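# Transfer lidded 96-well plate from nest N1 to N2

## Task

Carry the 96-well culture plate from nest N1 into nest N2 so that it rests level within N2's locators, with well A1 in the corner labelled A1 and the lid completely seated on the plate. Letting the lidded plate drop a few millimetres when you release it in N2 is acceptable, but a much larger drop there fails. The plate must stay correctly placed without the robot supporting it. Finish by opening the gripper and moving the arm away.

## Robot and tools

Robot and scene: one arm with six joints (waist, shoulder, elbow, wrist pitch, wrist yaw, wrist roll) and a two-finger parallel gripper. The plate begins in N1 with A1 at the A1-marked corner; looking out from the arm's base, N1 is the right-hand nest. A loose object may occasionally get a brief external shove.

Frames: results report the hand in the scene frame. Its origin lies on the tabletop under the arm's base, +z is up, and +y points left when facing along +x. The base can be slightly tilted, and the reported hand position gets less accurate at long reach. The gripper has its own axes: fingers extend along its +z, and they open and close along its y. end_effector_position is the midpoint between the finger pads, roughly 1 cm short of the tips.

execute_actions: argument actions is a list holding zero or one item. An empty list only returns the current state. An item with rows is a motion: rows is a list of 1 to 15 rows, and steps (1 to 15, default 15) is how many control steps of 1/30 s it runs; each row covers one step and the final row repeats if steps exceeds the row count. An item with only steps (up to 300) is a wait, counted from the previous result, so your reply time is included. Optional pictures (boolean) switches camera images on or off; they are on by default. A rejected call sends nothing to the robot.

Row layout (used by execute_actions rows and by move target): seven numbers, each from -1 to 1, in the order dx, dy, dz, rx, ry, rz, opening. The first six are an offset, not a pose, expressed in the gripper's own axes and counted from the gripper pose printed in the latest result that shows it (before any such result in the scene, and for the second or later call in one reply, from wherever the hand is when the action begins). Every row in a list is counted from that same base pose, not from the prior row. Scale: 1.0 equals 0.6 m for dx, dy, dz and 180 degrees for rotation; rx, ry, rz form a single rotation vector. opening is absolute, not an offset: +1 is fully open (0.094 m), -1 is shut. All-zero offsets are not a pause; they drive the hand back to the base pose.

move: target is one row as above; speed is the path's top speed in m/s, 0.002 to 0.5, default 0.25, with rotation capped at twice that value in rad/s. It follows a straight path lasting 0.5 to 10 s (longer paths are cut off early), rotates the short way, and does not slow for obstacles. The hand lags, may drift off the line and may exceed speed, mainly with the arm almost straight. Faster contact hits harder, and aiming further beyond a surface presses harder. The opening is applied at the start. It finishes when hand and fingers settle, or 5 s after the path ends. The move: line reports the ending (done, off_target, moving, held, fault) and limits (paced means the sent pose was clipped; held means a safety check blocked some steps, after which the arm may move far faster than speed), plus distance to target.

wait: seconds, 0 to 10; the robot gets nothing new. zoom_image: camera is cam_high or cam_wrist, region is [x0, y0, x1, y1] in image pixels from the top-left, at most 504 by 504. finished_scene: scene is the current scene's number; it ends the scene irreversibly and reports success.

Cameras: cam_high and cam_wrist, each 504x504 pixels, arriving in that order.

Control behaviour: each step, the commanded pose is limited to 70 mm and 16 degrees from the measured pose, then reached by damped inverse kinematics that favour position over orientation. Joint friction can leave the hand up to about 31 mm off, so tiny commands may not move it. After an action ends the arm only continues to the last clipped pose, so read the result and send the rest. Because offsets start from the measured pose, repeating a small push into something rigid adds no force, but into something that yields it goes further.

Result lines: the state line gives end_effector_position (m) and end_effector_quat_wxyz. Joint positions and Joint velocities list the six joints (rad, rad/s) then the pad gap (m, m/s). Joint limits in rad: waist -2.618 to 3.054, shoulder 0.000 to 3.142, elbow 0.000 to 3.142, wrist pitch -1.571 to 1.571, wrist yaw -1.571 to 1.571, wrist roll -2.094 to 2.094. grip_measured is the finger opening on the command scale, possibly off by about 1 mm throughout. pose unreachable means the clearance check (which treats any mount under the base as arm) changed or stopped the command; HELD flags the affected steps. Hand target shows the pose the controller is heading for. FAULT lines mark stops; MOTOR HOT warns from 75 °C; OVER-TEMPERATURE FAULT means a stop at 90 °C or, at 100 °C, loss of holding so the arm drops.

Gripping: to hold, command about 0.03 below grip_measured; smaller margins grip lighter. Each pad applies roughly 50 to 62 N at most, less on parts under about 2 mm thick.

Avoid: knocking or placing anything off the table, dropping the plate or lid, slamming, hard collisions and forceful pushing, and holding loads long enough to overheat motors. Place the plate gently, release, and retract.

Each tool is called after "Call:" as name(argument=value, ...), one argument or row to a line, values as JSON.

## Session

Call:
execute_actions(
  actions=[],
)

Scene clock: 0.00 s of 8400.00 s.
end_effector_position=(+0.3144, -0.4890, +0.3314) grip_measured=+1.000 end_effector_quat_wxyz=(+0.690, +0.186, +0.614, -0.335)
Joint positions: [-0.688  0.875  0.937  0.838 -0.243 -0.42   0.094]
Joint velocities: [ 0.002  0.012 -0.002  0.022  0.081 -0.037  0.   ]
Motor temperatures (°C, as the motors report them): [21 25 23 21 23 22]
Hand target: +0.314, -0.489, +0.331; +0.690, +0.186, +0.614, -0.335

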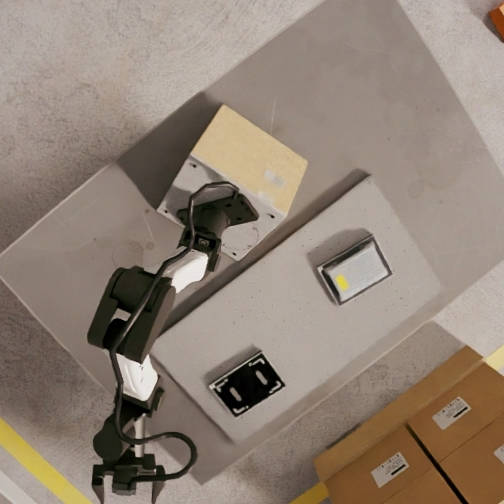

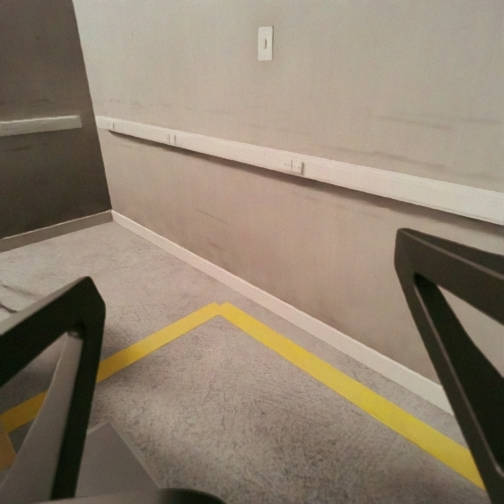

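Call:
zoom_image(
  camera="cam_high",
  region=[295, 215, 415, 315],
)

Call:
zoom_image(
  camera="cam_high",
  region=[190, 335, 310, 435],
)

Region (295, 215, 415, 315) of cam_high's 504x504 image, scaled by 4.200, with more detail than that image has.

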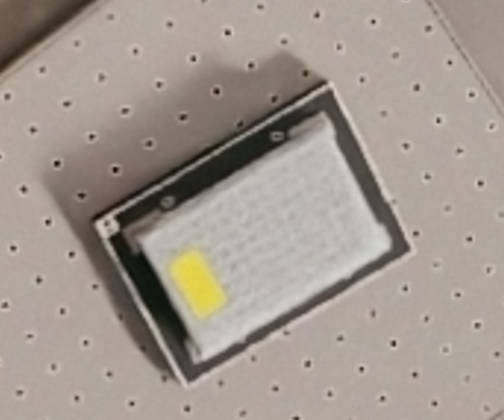

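Region (190, 335, 310, 435) of cam_high's 504x504 image, scaled by 4.200, with more detail than that image has.

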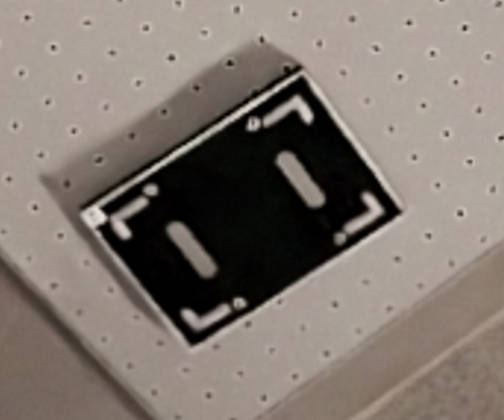

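Call:
move(
  target=[0.083,0.868,-0.775,-0.591,0.24,-0.457,1],
  speed=0.4,
)

Scene clock: 7.37 s of 8400.00 s.
end_effector_position=(+0.3377, +0.1784, +0.1161) grip_measured=+1.000 end_effector_quat_wxyz=(-0.001, -0.666, +0.746, +0.004)
Joint positions: [ 0.926  2.475  1.759 -1.294  0.716 -0.499  0.094]
Joint velocities: [-0.002 -0.022 -0.007 -0.066 -0.037  0.007  0.   ]
Motor temperatures (°C, as the motors report them): [21 26 23 22 23 22]
Hand target: +0.339, +0.181, +0.120; +0.002, -0.663, +0.749, +0.009
Off the commanded pose: 0.004 m, 1 deg.
After step 90, 0.43 s passed at rest.
move: done; limits=paced

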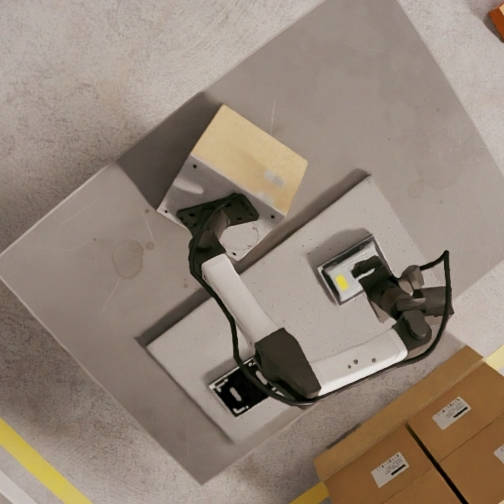

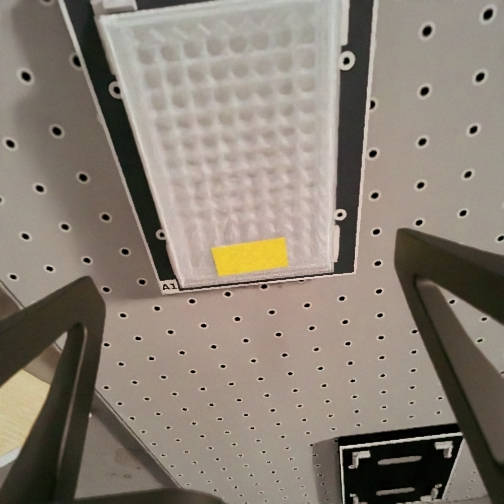

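Call:
move(
  target=[0,-0.008,0.08,0,0,0,1],
  speed=0.1,
)

Scene clock: 9.10 s of 8400.00 s.
end_effector_position=(+0.3455, +0.1757, +0.0723) grip_measured=+1.000 end_effector_quat_wxyz=(-0.000, -0.660, +0.751, +0.008)
Joint positions: [ 0.839  2.475  1.654 -1.115  0.743 -0.595  0.094]
Joint velocities: [ 0.007 -0.017 -0.002  0.022  0.022  0.037  0.   ]
Motor temperatures (°C, as the motors report them): [21 26 24 22 23 22]
Hand target: +0.342, +0.178, +0.068; -0.001, -0.666, +0.746, +0.004
Off the commanded pose: 0.006 m, 1 deg.
move: done

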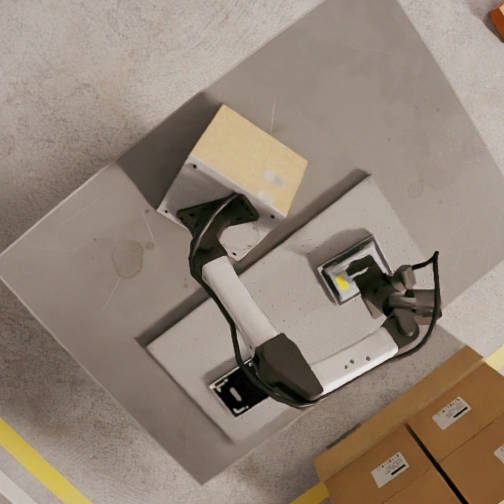

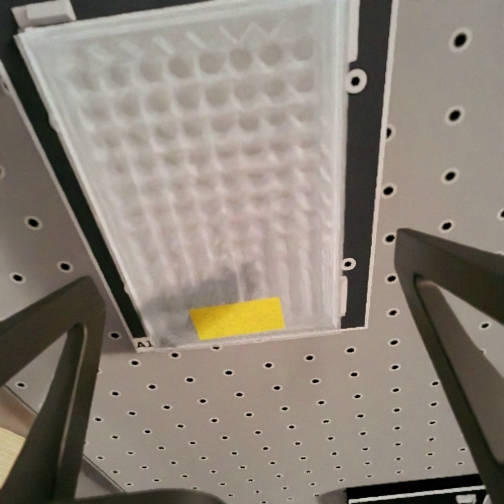

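Call:
move(
  target=[-0.003,0.017,0.012,0,0,-0.003,1],
  speed=0.04,
)

Scene clock: 10.40 s of 8400.00 s.
end_effector_position=(+0.3373, +0.1765, +0.0653) grip_measured=+1.000 end_effector_quat_wxyz=(-0.005, -0.664, +0.747, +0.008)
Joint positions: [ 0.839  2.475  1.615 -1.088  0.743 -0.596  0.094]
Joint velocities: [-0.002 -0.012 -0.002 -0.037 -0.007  0.007  0.   ]
Motor temperatures (°C, as the motors report them): [22 26 24 22 23 22]
Hand target: +0.335, +0.179, +0.065; -0.000, -0.664, +0.748, +0.008
Off the commanded pose: 0.003 m, 1 deg.
move: done

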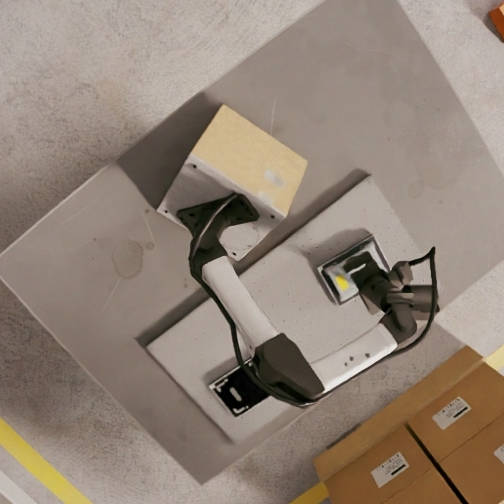

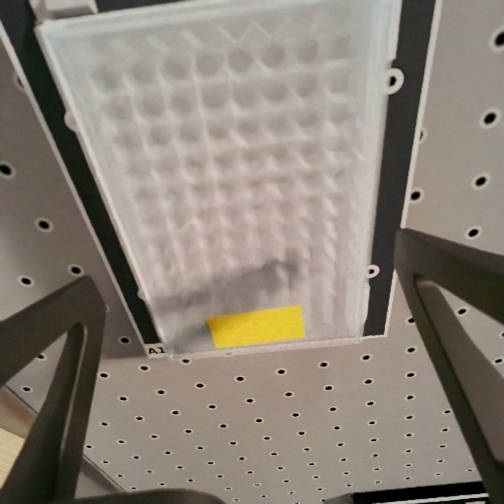

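Call:
move(
  target=[-0.002,-0.002,0.015,0,0,0,1],
  speed=0.03,
)

Scene clock: 11.57 s of 8400.00 s.
end_effector_position=(+0.3409, +0.1757, +0.0615) grip_measured=+1.000 end_effector_quat_wxyz=(-0.004, -0.660, +0.751, +0.010)
Joint positions: [ 0.825  2.475  1.615 -1.072  0.743 -0.606  0.094]
Joint velocities: [ 0.012  0.002  0.002  0.081 -0.007 -0.051  0.   ]
Motor temperatures (°C, as the motors report them): [22 26 24 22 23 22]
Hand target: +0.338, +0.177, +0.056; -0.005, -0.664, +0.747, +0.008
Off the commanded pose: 0.006 m, 1 deg.
move: done

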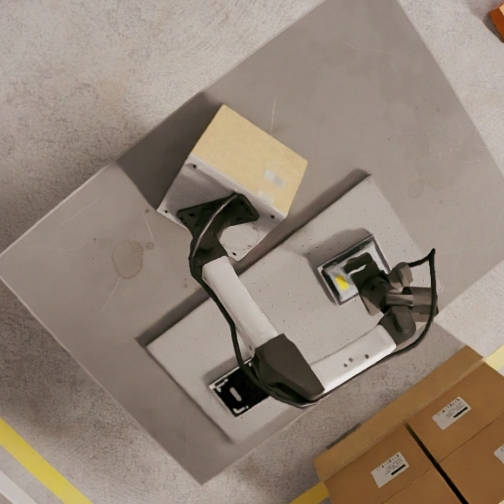

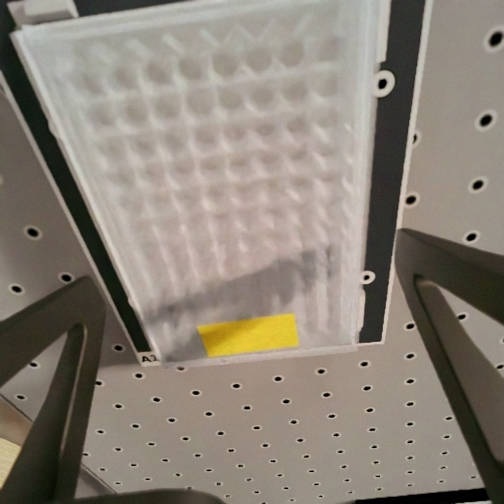

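Call:
move(
  target=[-0.002,0.006,0.015,0,0,-0.004,1],
  speed=0.03,
)

Scene clock: 12.93 s of 8400.00 s.
end_effector_position=(+0.3396, +0.1763, +0.0567) grip_measured=+1.000 end_effector_quat_wxyz=(-0.003, -0.662, +0.749, +0.012)
Joint positions: [ 0.819  2.475  1.598 -1.048  0.743 -0.62   0.094]
Joint velocities: [-0.002 -0.002  0.012  0.037 -0.022 -0.022  0.   ]
Motor temperatures (°C, as the motors report them): [22 27 24 22 23 22]
Hand target: +0.337, +0.177, +0.053; -0.004, -0.665, +0.747, +0.010
Off the commanded pose: 0.005 m, 0 deg.
move: done

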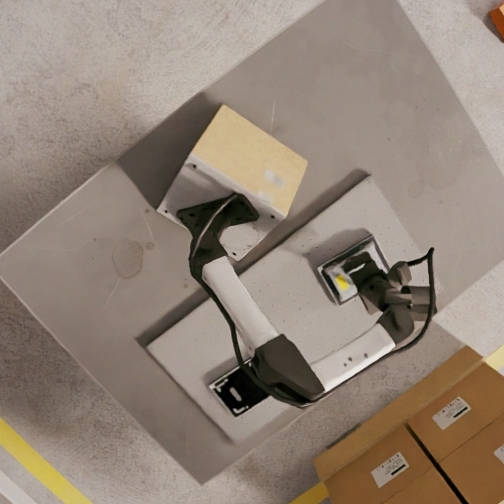

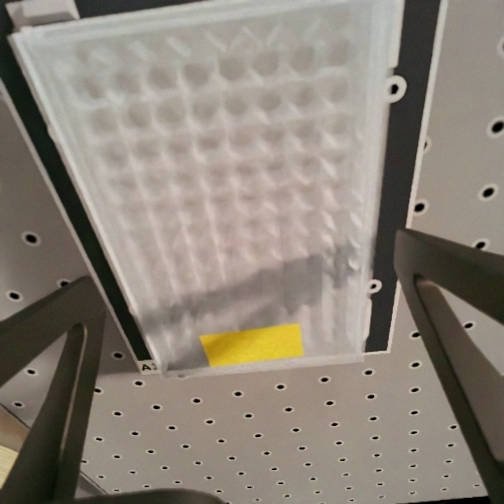

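Call:
move(
  target=[-0.002,0.005,0.02,0,0,-0.002,1],
  speed=0.03,
)

Scene clock: 14.23 s of 8400.00 s.
end_effector_position=(+0.3391, +0.1765, +0.0497) grip_measured=+1.000 end_effector_quat_wxyz=(-0.002, -0.661, +0.750, +0.014)
Joint positions: [ 0.806  2.475  1.578 -1.014  0.743 -0.635  0.094]
Joint velocities: [ 0.012  0.002 -0.007  0.037  0.007 -0.007  0.   ]
Motor temperatures (°C, as the motors report them): [22 27 24 22 23 22]
Hand target: +0.336, +0.178, +0.045; -0.003, -0.664, +0.747, +0.011
Off the commanded pose: 0.006 m, 1 deg.
move: done

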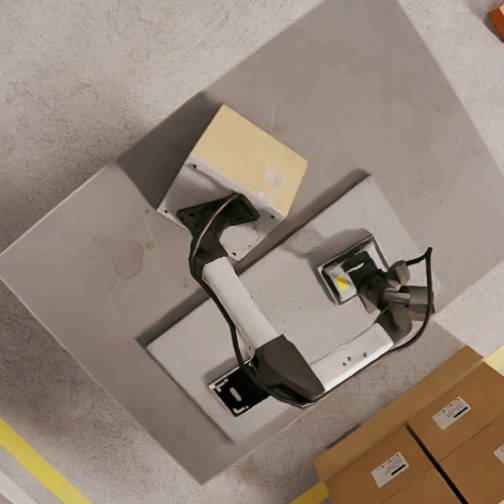

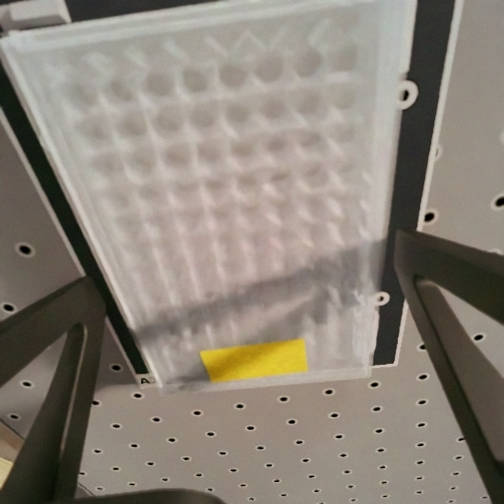

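Call:
move(
  target=[-0.002,0.004,0.024,0.006,0,-0.003,1],
  speed=0.03,
)

Scene clock: 15.97 s of 8400.00 s.
end_effector_position=(+0.3386, +0.1782, +0.0392) grip_measured=+1.000 end_effector_quat_wxyz=(+0.005, -0.662, +0.750, +0.010)
Joint positions: [ 0.793  2.475  1.537 -0.944  0.755 -0.666  0.094]
Joint velocities: [-0.002 -0.002 -0.017  0.066  0.037  0.022  0.   ]
Motor temperatures (°C, as the motors report them): [22 27 24 22 23 22]
Hand target: +0.337, +0.178, +0.035; +0.004, -0.664, +0.747, +0.007
Off the commanded pose: 0.004 m, 1 deg.
move: done

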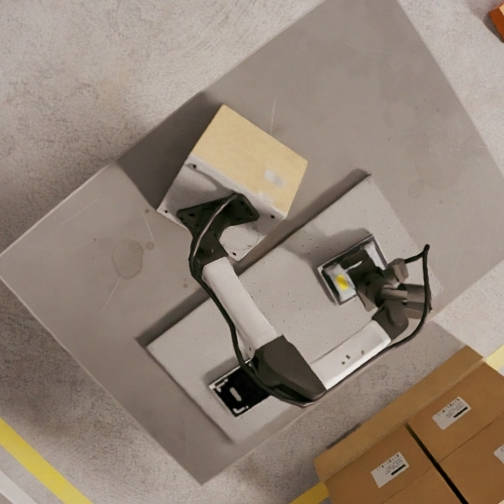

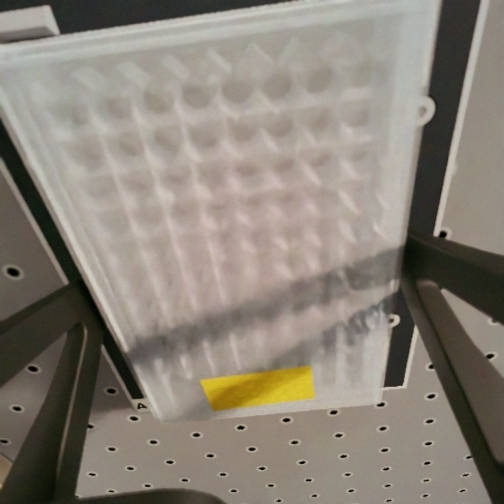

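Call:
move(
  target=[0,0.002,0.014,0,0,0,1],
  speed=0.02,
)

Scene clock: 17.10 s of 8400.00 s.
end_effector_position=(+0.3420, +0.1787, +0.0370) grip_measured=+1.000 end_effector_quat_wxyz=(+0.008, -0.657, +0.753, +0.011)
Joint positions: [ 0.785  2.475  1.537 -0.926  0.756 -0.673  0.094]
Joint velocities: [-0.012  0.007 -0.012 -0.066 -0.051 -0.022  0.   ]
Motor temperatures (°C, as the motors report them): [22 27 24 22 23 22]
Hand target: +0.337, +0.178, +0.031; +0.004, -0.662, +0.750, +0.010
Off the commanded pose: 0.008 m, 1 deg.
move: done

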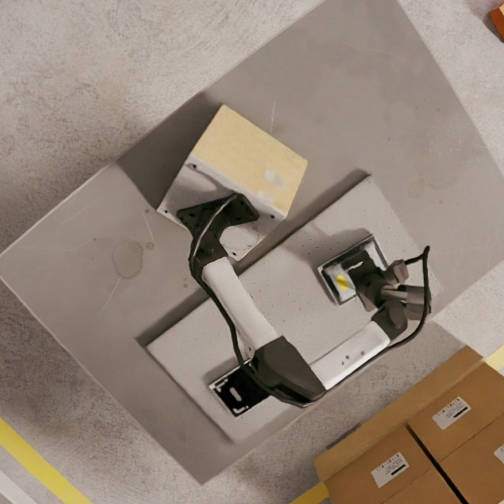

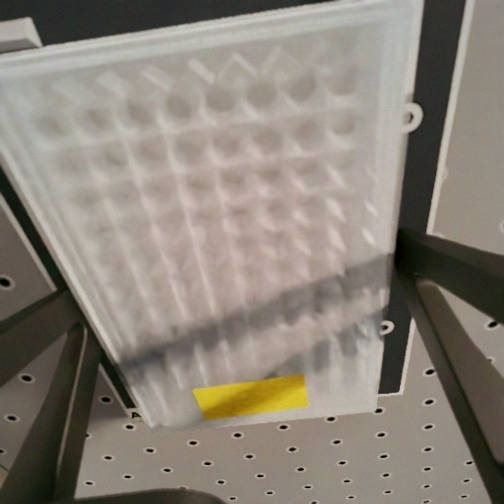

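Call:
move(
  target=[0,0.012,0.01,0,0,-0.004,1],
  speed=0.02,
)

Scene clock: 18.47 s of 8400.00 s.
end_effector_position=(+0.3418, +0.1795, +0.0357) grip_measured=+1.000 end_effector_quat_wxyz=(+0.011, -0.657, +0.754, +0.007)
Joint positions: [ 0.787  2.475  1.527 -0.909  0.764 -0.675  0.094]
Joint velocities: [-0.017  0.012  0.002  0.037  0.037 -0.037  0.   ]
Motor temperatures (°C, as the motors report them): [23 27 24 22 23 22]
Hand target: +0.335, +0.180, +0.031; +0.008, -0.662, +0.749, +0.011
Off the commanded pose: 0.008 m, 1 deg.
move: done

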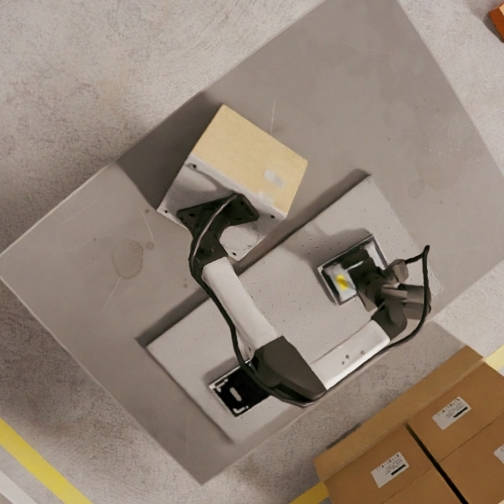

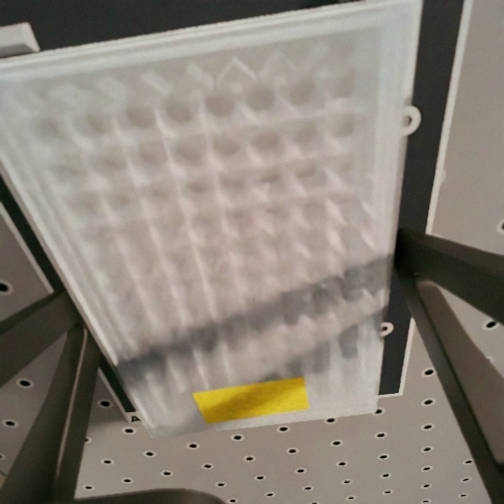

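In contact with the nest. Close while easing up and recentring.

Call:
execute_actions(
  actions=[
    {"rows":[[0,0.008,-0.002,0,0,-0.004,1],[0,0.008,-0.002,0,0,-0.004,0.95],[0,0.008,-0.002,0,0,-0.004,0.9],[0,0.008,-0.002,0,0,-0.004,0.87],[0,0.008,-0.002,0,0,-0.004,0.84],[0,0.008,-0.002,0,0,-0.004,0.82],[0,0.008,-0.002,0,0,-0.004,0.80],[0,0.008,-0.002,0,0,-0.004,0.78],[0,0.008,-0.002,0,0,-0.004,0.765]],"steps":15},
  ],
)

Scene clock: 19.63 s of 8400.00 s.
end_effector_position=(+0.3404, +0.1803, +0.0365) grip_measured=+0.794 end_effector_quat_wxyz=(+0.011, -0.659, +0.752, +0.009)
Joint positions: [ 0.79   2.475  1.527 -0.913  0.759 -0.675  0.084]
Joint velocities: [-0.027  0.002 -0.012 -0.022 -0.066 -0.066  0.   ]
Motor temperatures (°C, as the motors report them): [23 27 24 22 23 22]
Hand target: +0.337, +0.180, +0.037; +0.011, -0.662, +0.750, +0.007
Off the commanded pose: 0.003 m, 1 deg.
Steps of this call (steps 1 to 20: nothing new was sent; steps 21 to 35: all 15 steps of this action). Readings (end_effector_position):
21: (+0.3418, +0.1796, +0.0359)
22: (+0.3417, +0.1797, +0.0360)
24: (+0.3417, +0.1799, +0.0362)
28: (+0.3404, +0.1803, +0.0365)
35: the state above

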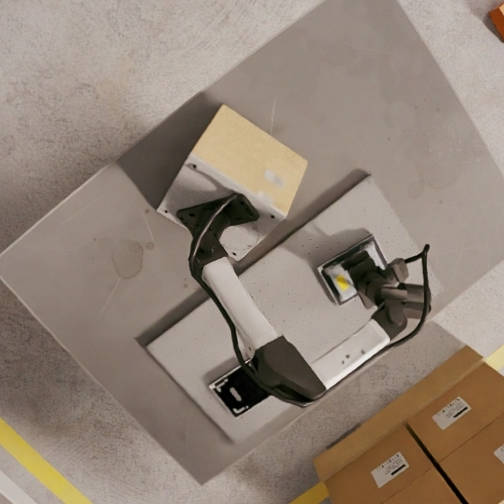

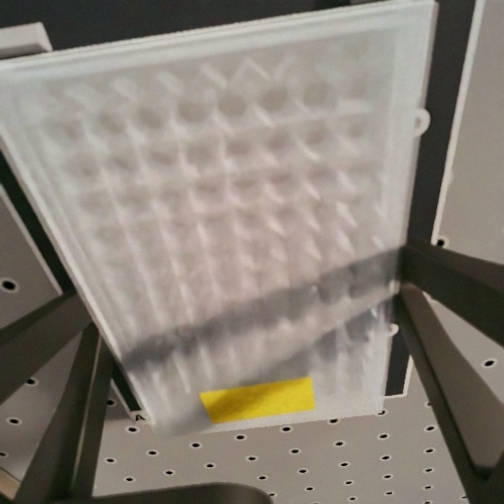

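Call:
move(
  target=[-0.003,0.0,-0.058,0,0,0,0.762],
  speed=0.04,
)

Scene clock: 21.40 s of 8400.00 s.
end_effector_position=(+0.3344, +0.1777, +0.0584) grip_measured=+0.794 end_effector_quat_wxyz=(-0.003, -0.664, +0.747, +0.006)
Joint positions: [ 0.834  2.475  1.584 -1.049  0.749 -0.606  0.084]
Joint velocities: [ 0.007 -0.027 -0.012 -0.022 -0.081 -0.007 -0.   ]
Motor temperatures (°C, as the motors report them): [23 28 24 22 23 22]
Hand target: +0.340, +0.181, +0.071; +0.011, -0.659, +0.752, +0.010
Off the commanded pose: 0.015 m, 2 deg.
move: off_target

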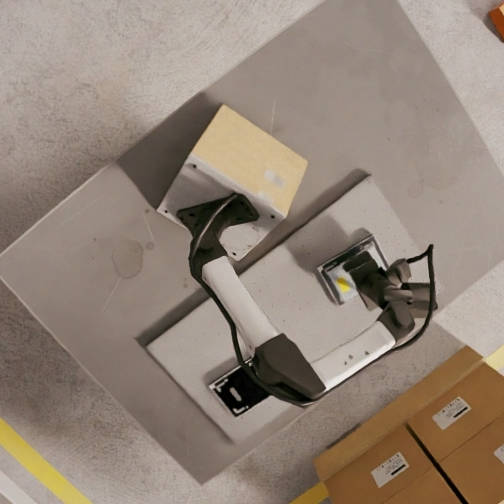

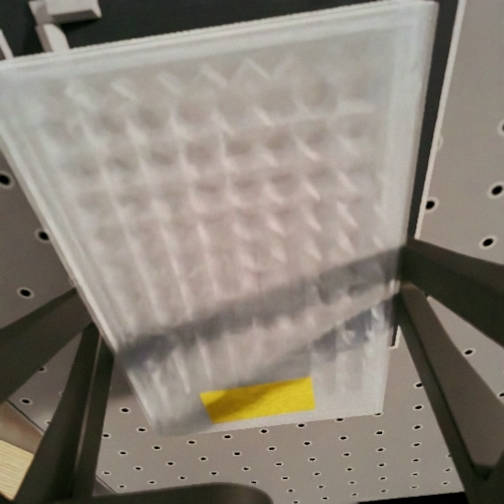

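Call:
move(
  target=[0.64,-0.199,-0.03,0.0045,-0.008,-0.0068,0.762],
  speed=0.18,
)

Call:
zoom_image(
  camera="cam_high",
  region=[190, 335, 310, 435],
)

Scene clock: 26.07 s of 8400.00 s.
end_effector_position=(+0.4124, -0.2148, +0.0696) grip_measured=+0.794 end_effector_quat_wxyz=(+0.001, -0.673, +0.739, +0.006)
Joint positions: [ 0.116  1.748  1.709 -1.176  0.75  -1.639  0.084]
Joint velocities: [ 0.002 -0.002 -0.012 -0.037 -0.051 -0.007 -0.001]
Motor temperatures (°C, as the motors report them): [23 28 24 22 23 22]
Hand target: +0.415, -0.219, +0.077; +0.010, -0.672, +0.740, +0.004
Off the commanded pose: 0.007 m, 1 deg.
move: done

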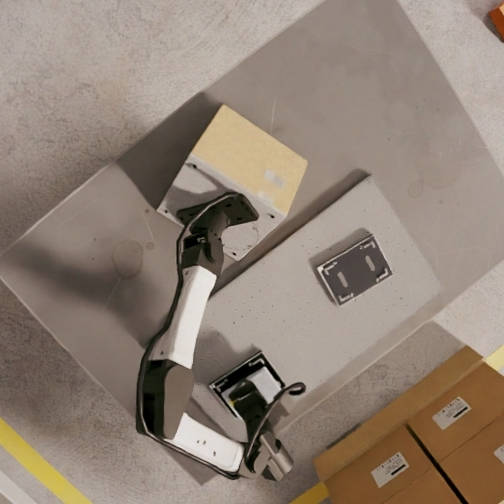

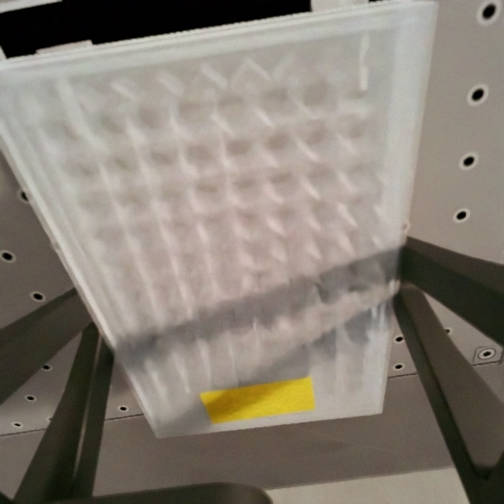

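Region (190, 335, 310, 435) of cam_high's 504x504 image, scaled by 4.200, with more detail than that image has.

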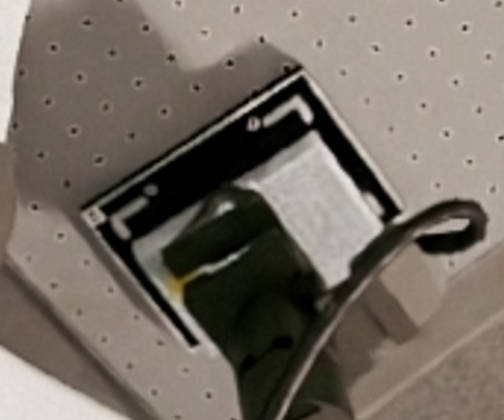

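Call:
move(
  target=[0.008,0.001,0.033,0.004,-0.005,0,0.762],
  speed=0.05,
)

Scene clock: 27.80 s of 8400.00 s.
end_effector_position=(+0.4117, -0.2188, +0.0481) grip_measured=+0.794 end_effector_quat_wxyz=(+0.003, -0.675, +0.738, +0.009)
Joint positions: [ 0.062  1.748  1.659 -1.083  0.725 -1.71   0.084]
Joint velocities: [-0.017 -0.002  0.002  0.022 -0.022 -0.066  0.   ]
Motor temperatures (°C, as the motors report them): [23 28 24 22 23 22]
Hand target: +0.411, -0.220, +0.050; +0.010, -0.674, +0.739, +0.006
Off the commanded pose: 0.002 m, 1 deg.
move: done

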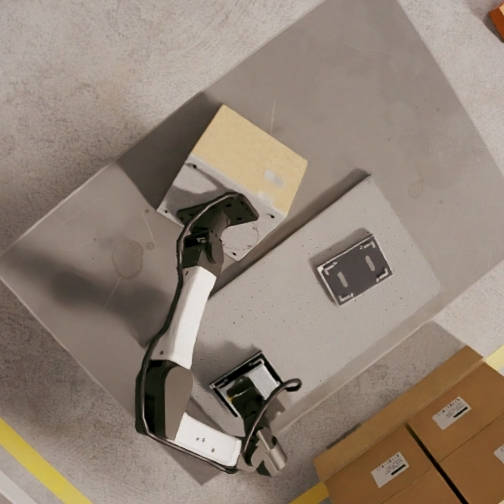

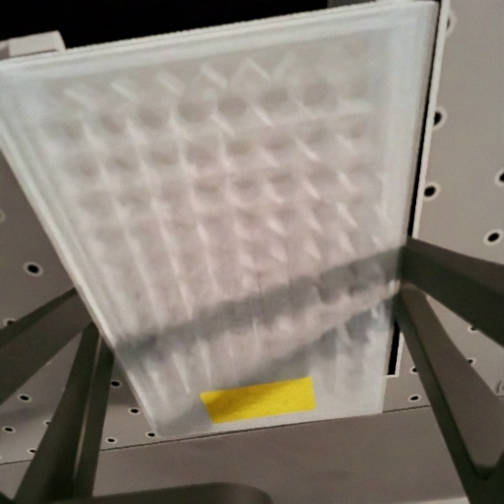

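Call:
move(
  target=[0.007,0.002,0.008,0.003,-0.003,0,0.762],
  speed=0.02,
)

Scene clock: 29.13 s of 8400.00 s.
end_effector_position=(+0.4122, -0.2241, +0.0435) grip_measured=+0.794 end_effector_quat_wxyz=(+0.003, -0.674, +0.738, +0.007)
Joint positions: [ 0.043  1.748  1.659 -1.064  0.718 -1.733  0.084]
Joint velocities: [ 0.002 -0.002 -0.012 -0.081 -0.037 -0.022  0.   ]
Motor temperatures (°C, as the motors report them): [23 29 24 22 23 22]
Hand target: +0.410, -0.223, +0.043; +0.009, -0.675, +0.738, +0.008
Off the commanded pose: 0.002 m, 1 deg.
move: done

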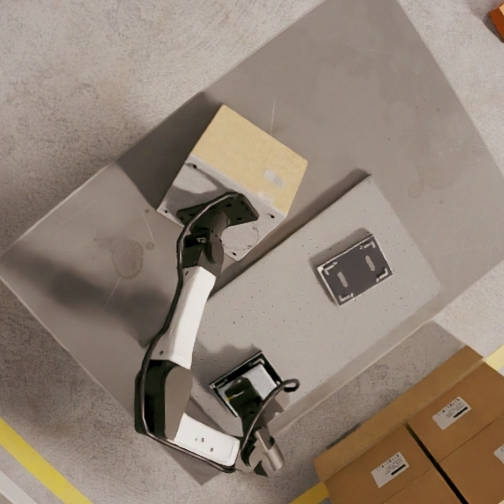

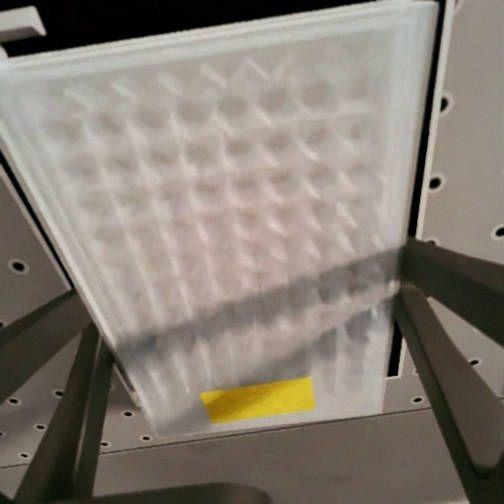

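Call:
move(
  target=[-0.006,0.009,0.003,0.002,-0.003,0,0.762],
  speed=0.015,
)

Scene clock: 30.53 s of 8400.00 s.
end_effector_position=(+0.4091, -0.2188, +0.0388) grip_measured=+0.794 end_effector_quat_wxyz=(-0.001, +0.678, -0.735, -0.011)
Joint positions: [ 0.043  1.748  1.632 -1.049  0.717 -1.736  0.084]
Joint velocities: [-0.002  0.022 -0.002 -0.095 -0.007 -0.022 -0.001]
Motor temperatures (°C, as the motors report them): [23 29 24 22 23 22]
Hand target: +0.407, -0.220, +0.042; -0.008, +0.674, -0.738, -0.009
Off the commanded pose: 0.004 m, 1 deg.
move: done

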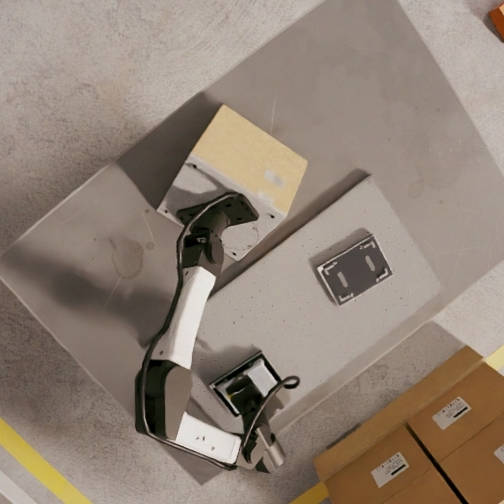

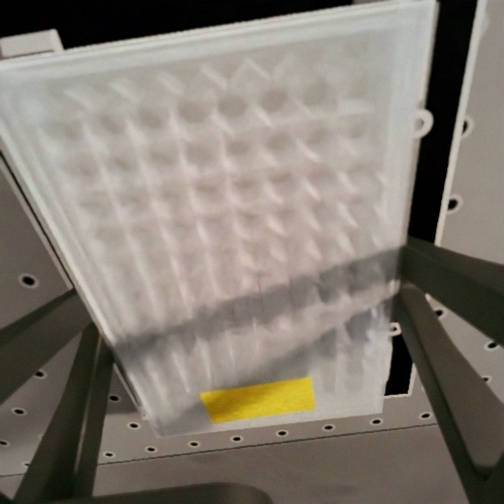

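Call:
move(
  target=[0.004,-0.003,0.001,0.004,0,0.007,0.762],
  speed=0.01,
)

Scene clock: 32.77 s of 8400.00 s.
end_effector_position=(+0.4101, -0.2190, +0.0388) grip_measured=+0.794 end_effector_quat_wxyz=(-0.002, +0.677, -0.736, -0.010)
Joint positions: [ 0.043  1.748  1.632 -1.044  0.717 -1.736  0.084]
Joint velocities: [-0.002 -0.022  0.002 -0.066 -0.022  0.051 -0.   ]
Motor temperatures (°C, as the motors report them): [23 29 24 22 23 22]
Hand target: +0.411, -0.221, +0.038; -0.005, +0.670, -0.742, -0.007
Off the commanded pose: 0.002 m, 1 deg.
move: done

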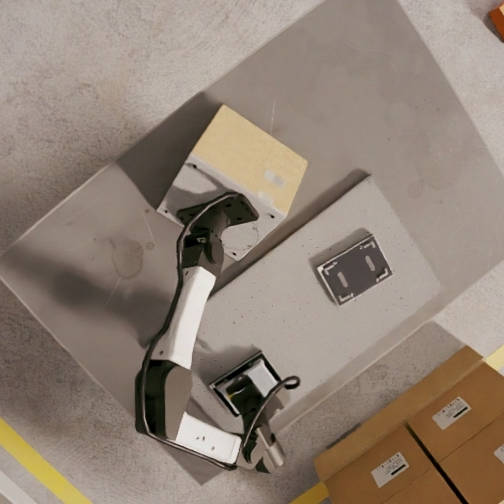

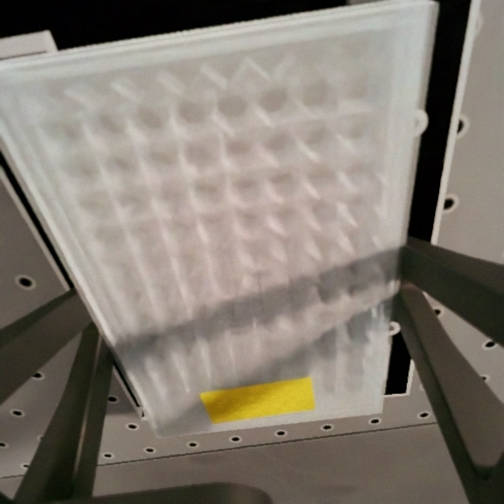

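Call:
move(
  target=[0.007,-0.001,0.004,0.002,0,0.004,0.762],
  speed=0.01,
)

Scene clock: 34.00 s of 8400.00 s.
end_effector_position=(+0.4097, -0.2202, +0.0378) grip_measured=+0.794 end_effector_quat_wxyz=(-0.001, +0.677, -0.736, -0.010)
Joint positions: [ 0.038  1.748  1.632 -1.043  0.716 -1.739  0.084]
Joint velocities: [-0.007  0.012 -0.002  0.007  0.051 -0.037  0.001]
Motor temperatures (°C, as the motors report them): [23 29 24 21 23 22]
Hand target: +0.410, -0.223, +0.036; -0.004, +0.672, -0.740, -0.007
Off the commanded pose: 0.003 m, 1 deg.
move: done

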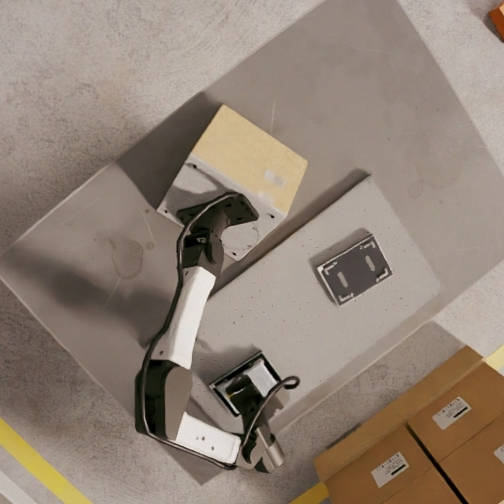

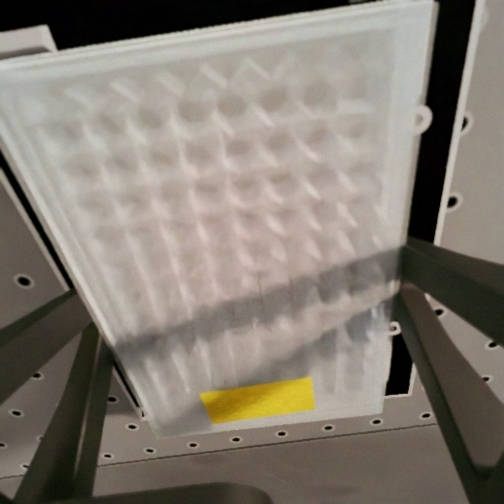

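Matches the seated reference. Release and lift.

Call:
execute_actions(
  actions=[
    {"rows":[[0,0,0,0,0,0,0.78],[0,0,0,0,0,0,0.79],[0,0,0,0,0,0,0.80],[0,0,0,0,0,0,0.81],[0,0,0,0,0,0,0.83],[0,0,0,0,0,0,0.86],[0,0,0,0,0,0,0.9],[0,0,0,0,0,0,1]],"steps":15},
  ],
)

Call:
move(
  target=[0,-0.006,-0.06,0,0,0,1],
  speed=0.05,
)

Scene clock: 35.13 s of 8400.00 s.
end_effector_position=(+0.4097, -0.2202, +0.0378) grip_measured=+1.000 end_effector_quat_wxyz=(-0.001, +0.677, -0.736, -0.010)
Joint positions: [ 0.038  1.748  1.632 -1.043  0.716 -1.739  0.094]
Joint velocities: [-0.017  0.017  0.017  0.022 -0.081  0.007  0.   ]
Motor temperatures (°C, as the motors report them): [23 29 24 21 23 22]
Hand target: +0.410, -0.220, +0.038; -0.001, +0.677, -0.736, -0.010
Off the commanded pose: 0.000 m, 0 deg.
Steps of this call (steps 1 to 19: nothing new was sent; steps 20 to 34: all 15 steps of this action). Readings (end_effector_position):
20: (+0.4097, -0.2202, +0.0378)
21: (+0.4097, -0.2202, +0.0378)
23: (+0.4097, -0.2202, +0.0378)
27: (+0.4097, -0.2202, +0.0378)
34: the state above

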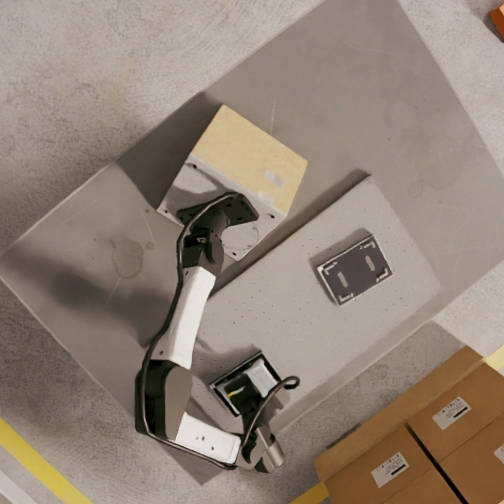

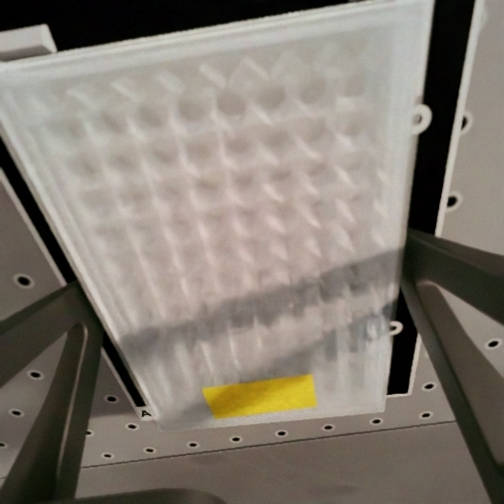

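Scene clock: 36.57 s of 8400.00 s.
end_effector_position=(+0.4094, -0.2215, +0.0689) grip_measured=+1.000 end_effector_quat_wxyz=(-0.000, +0.676, -0.737, -0.014)
Joint positions: [ 0.096  1.748  1.73  -1.199  0.734 -1.66   0.094]
Joint velocities: [-0.012 -0.017  0.007  0.022 -0.051  0.022  0.   ]
Motor temperatures (°C, as the motors report them): [23 29 24 21 23 22]
Hand target: +0.414, -0.221, +0.074; -0.002, +0.677, -0.736, -0.010
Off the commanded pose: 0.006 m, 1 deg.
move: done

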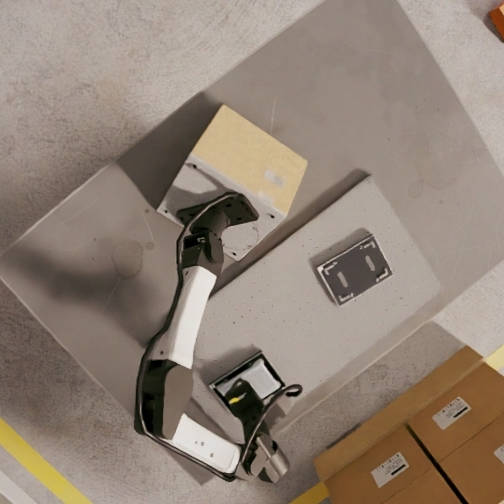

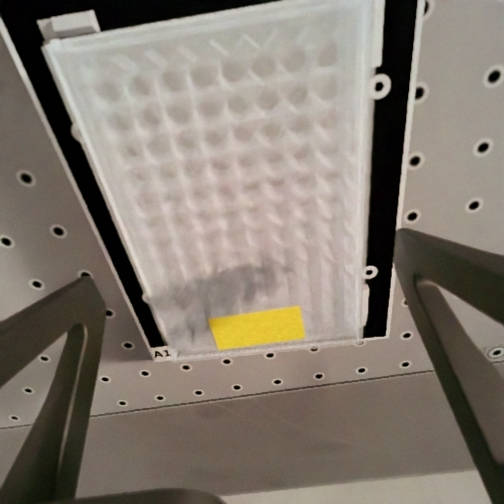

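Seated. Move clear.

Call:
move(
  target=[-0.3,0.05,-0.08,0,0,0,1],
  speed=0.3,
)

Call:
finished_scene(
  scene=2,
)

Scene clock: 38.30 s of 8400.00 s.
end_effector_position=(+0.3879, -0.0379, +0.1157) grip_measured=+1.000 end_effector_quat_wxyz=(+0.003, +0.682, -0.731, -0.020)
Joint positions: [ 0.56   1.941  1.596 -1.34   0.786 -1.022  0.094]
Joint velocities: [-0.002 -0.002 -0.002 -0.095 -0.007  0.022  0.   ]
Motor temperatures (°C, as the motors report them): [23 29 24 21 23 22]
Hand target: +0.393, -0.039, +0.121; -0.001, +0.676, -0.737, -0.018
Off the commanded pose: 0.010 m, 1 deg.
move: done

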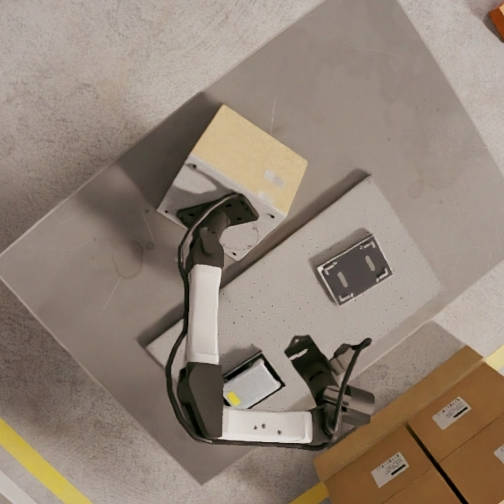

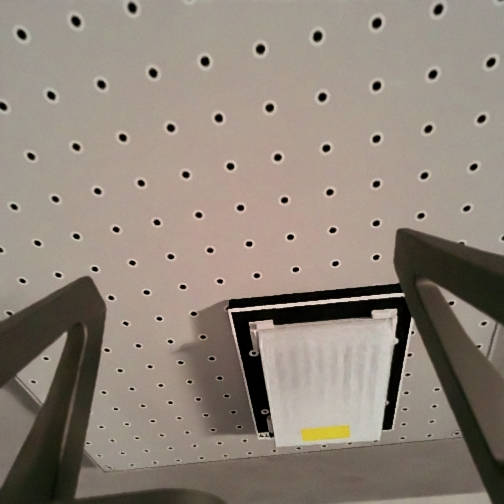

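The scene is finished: the task was done.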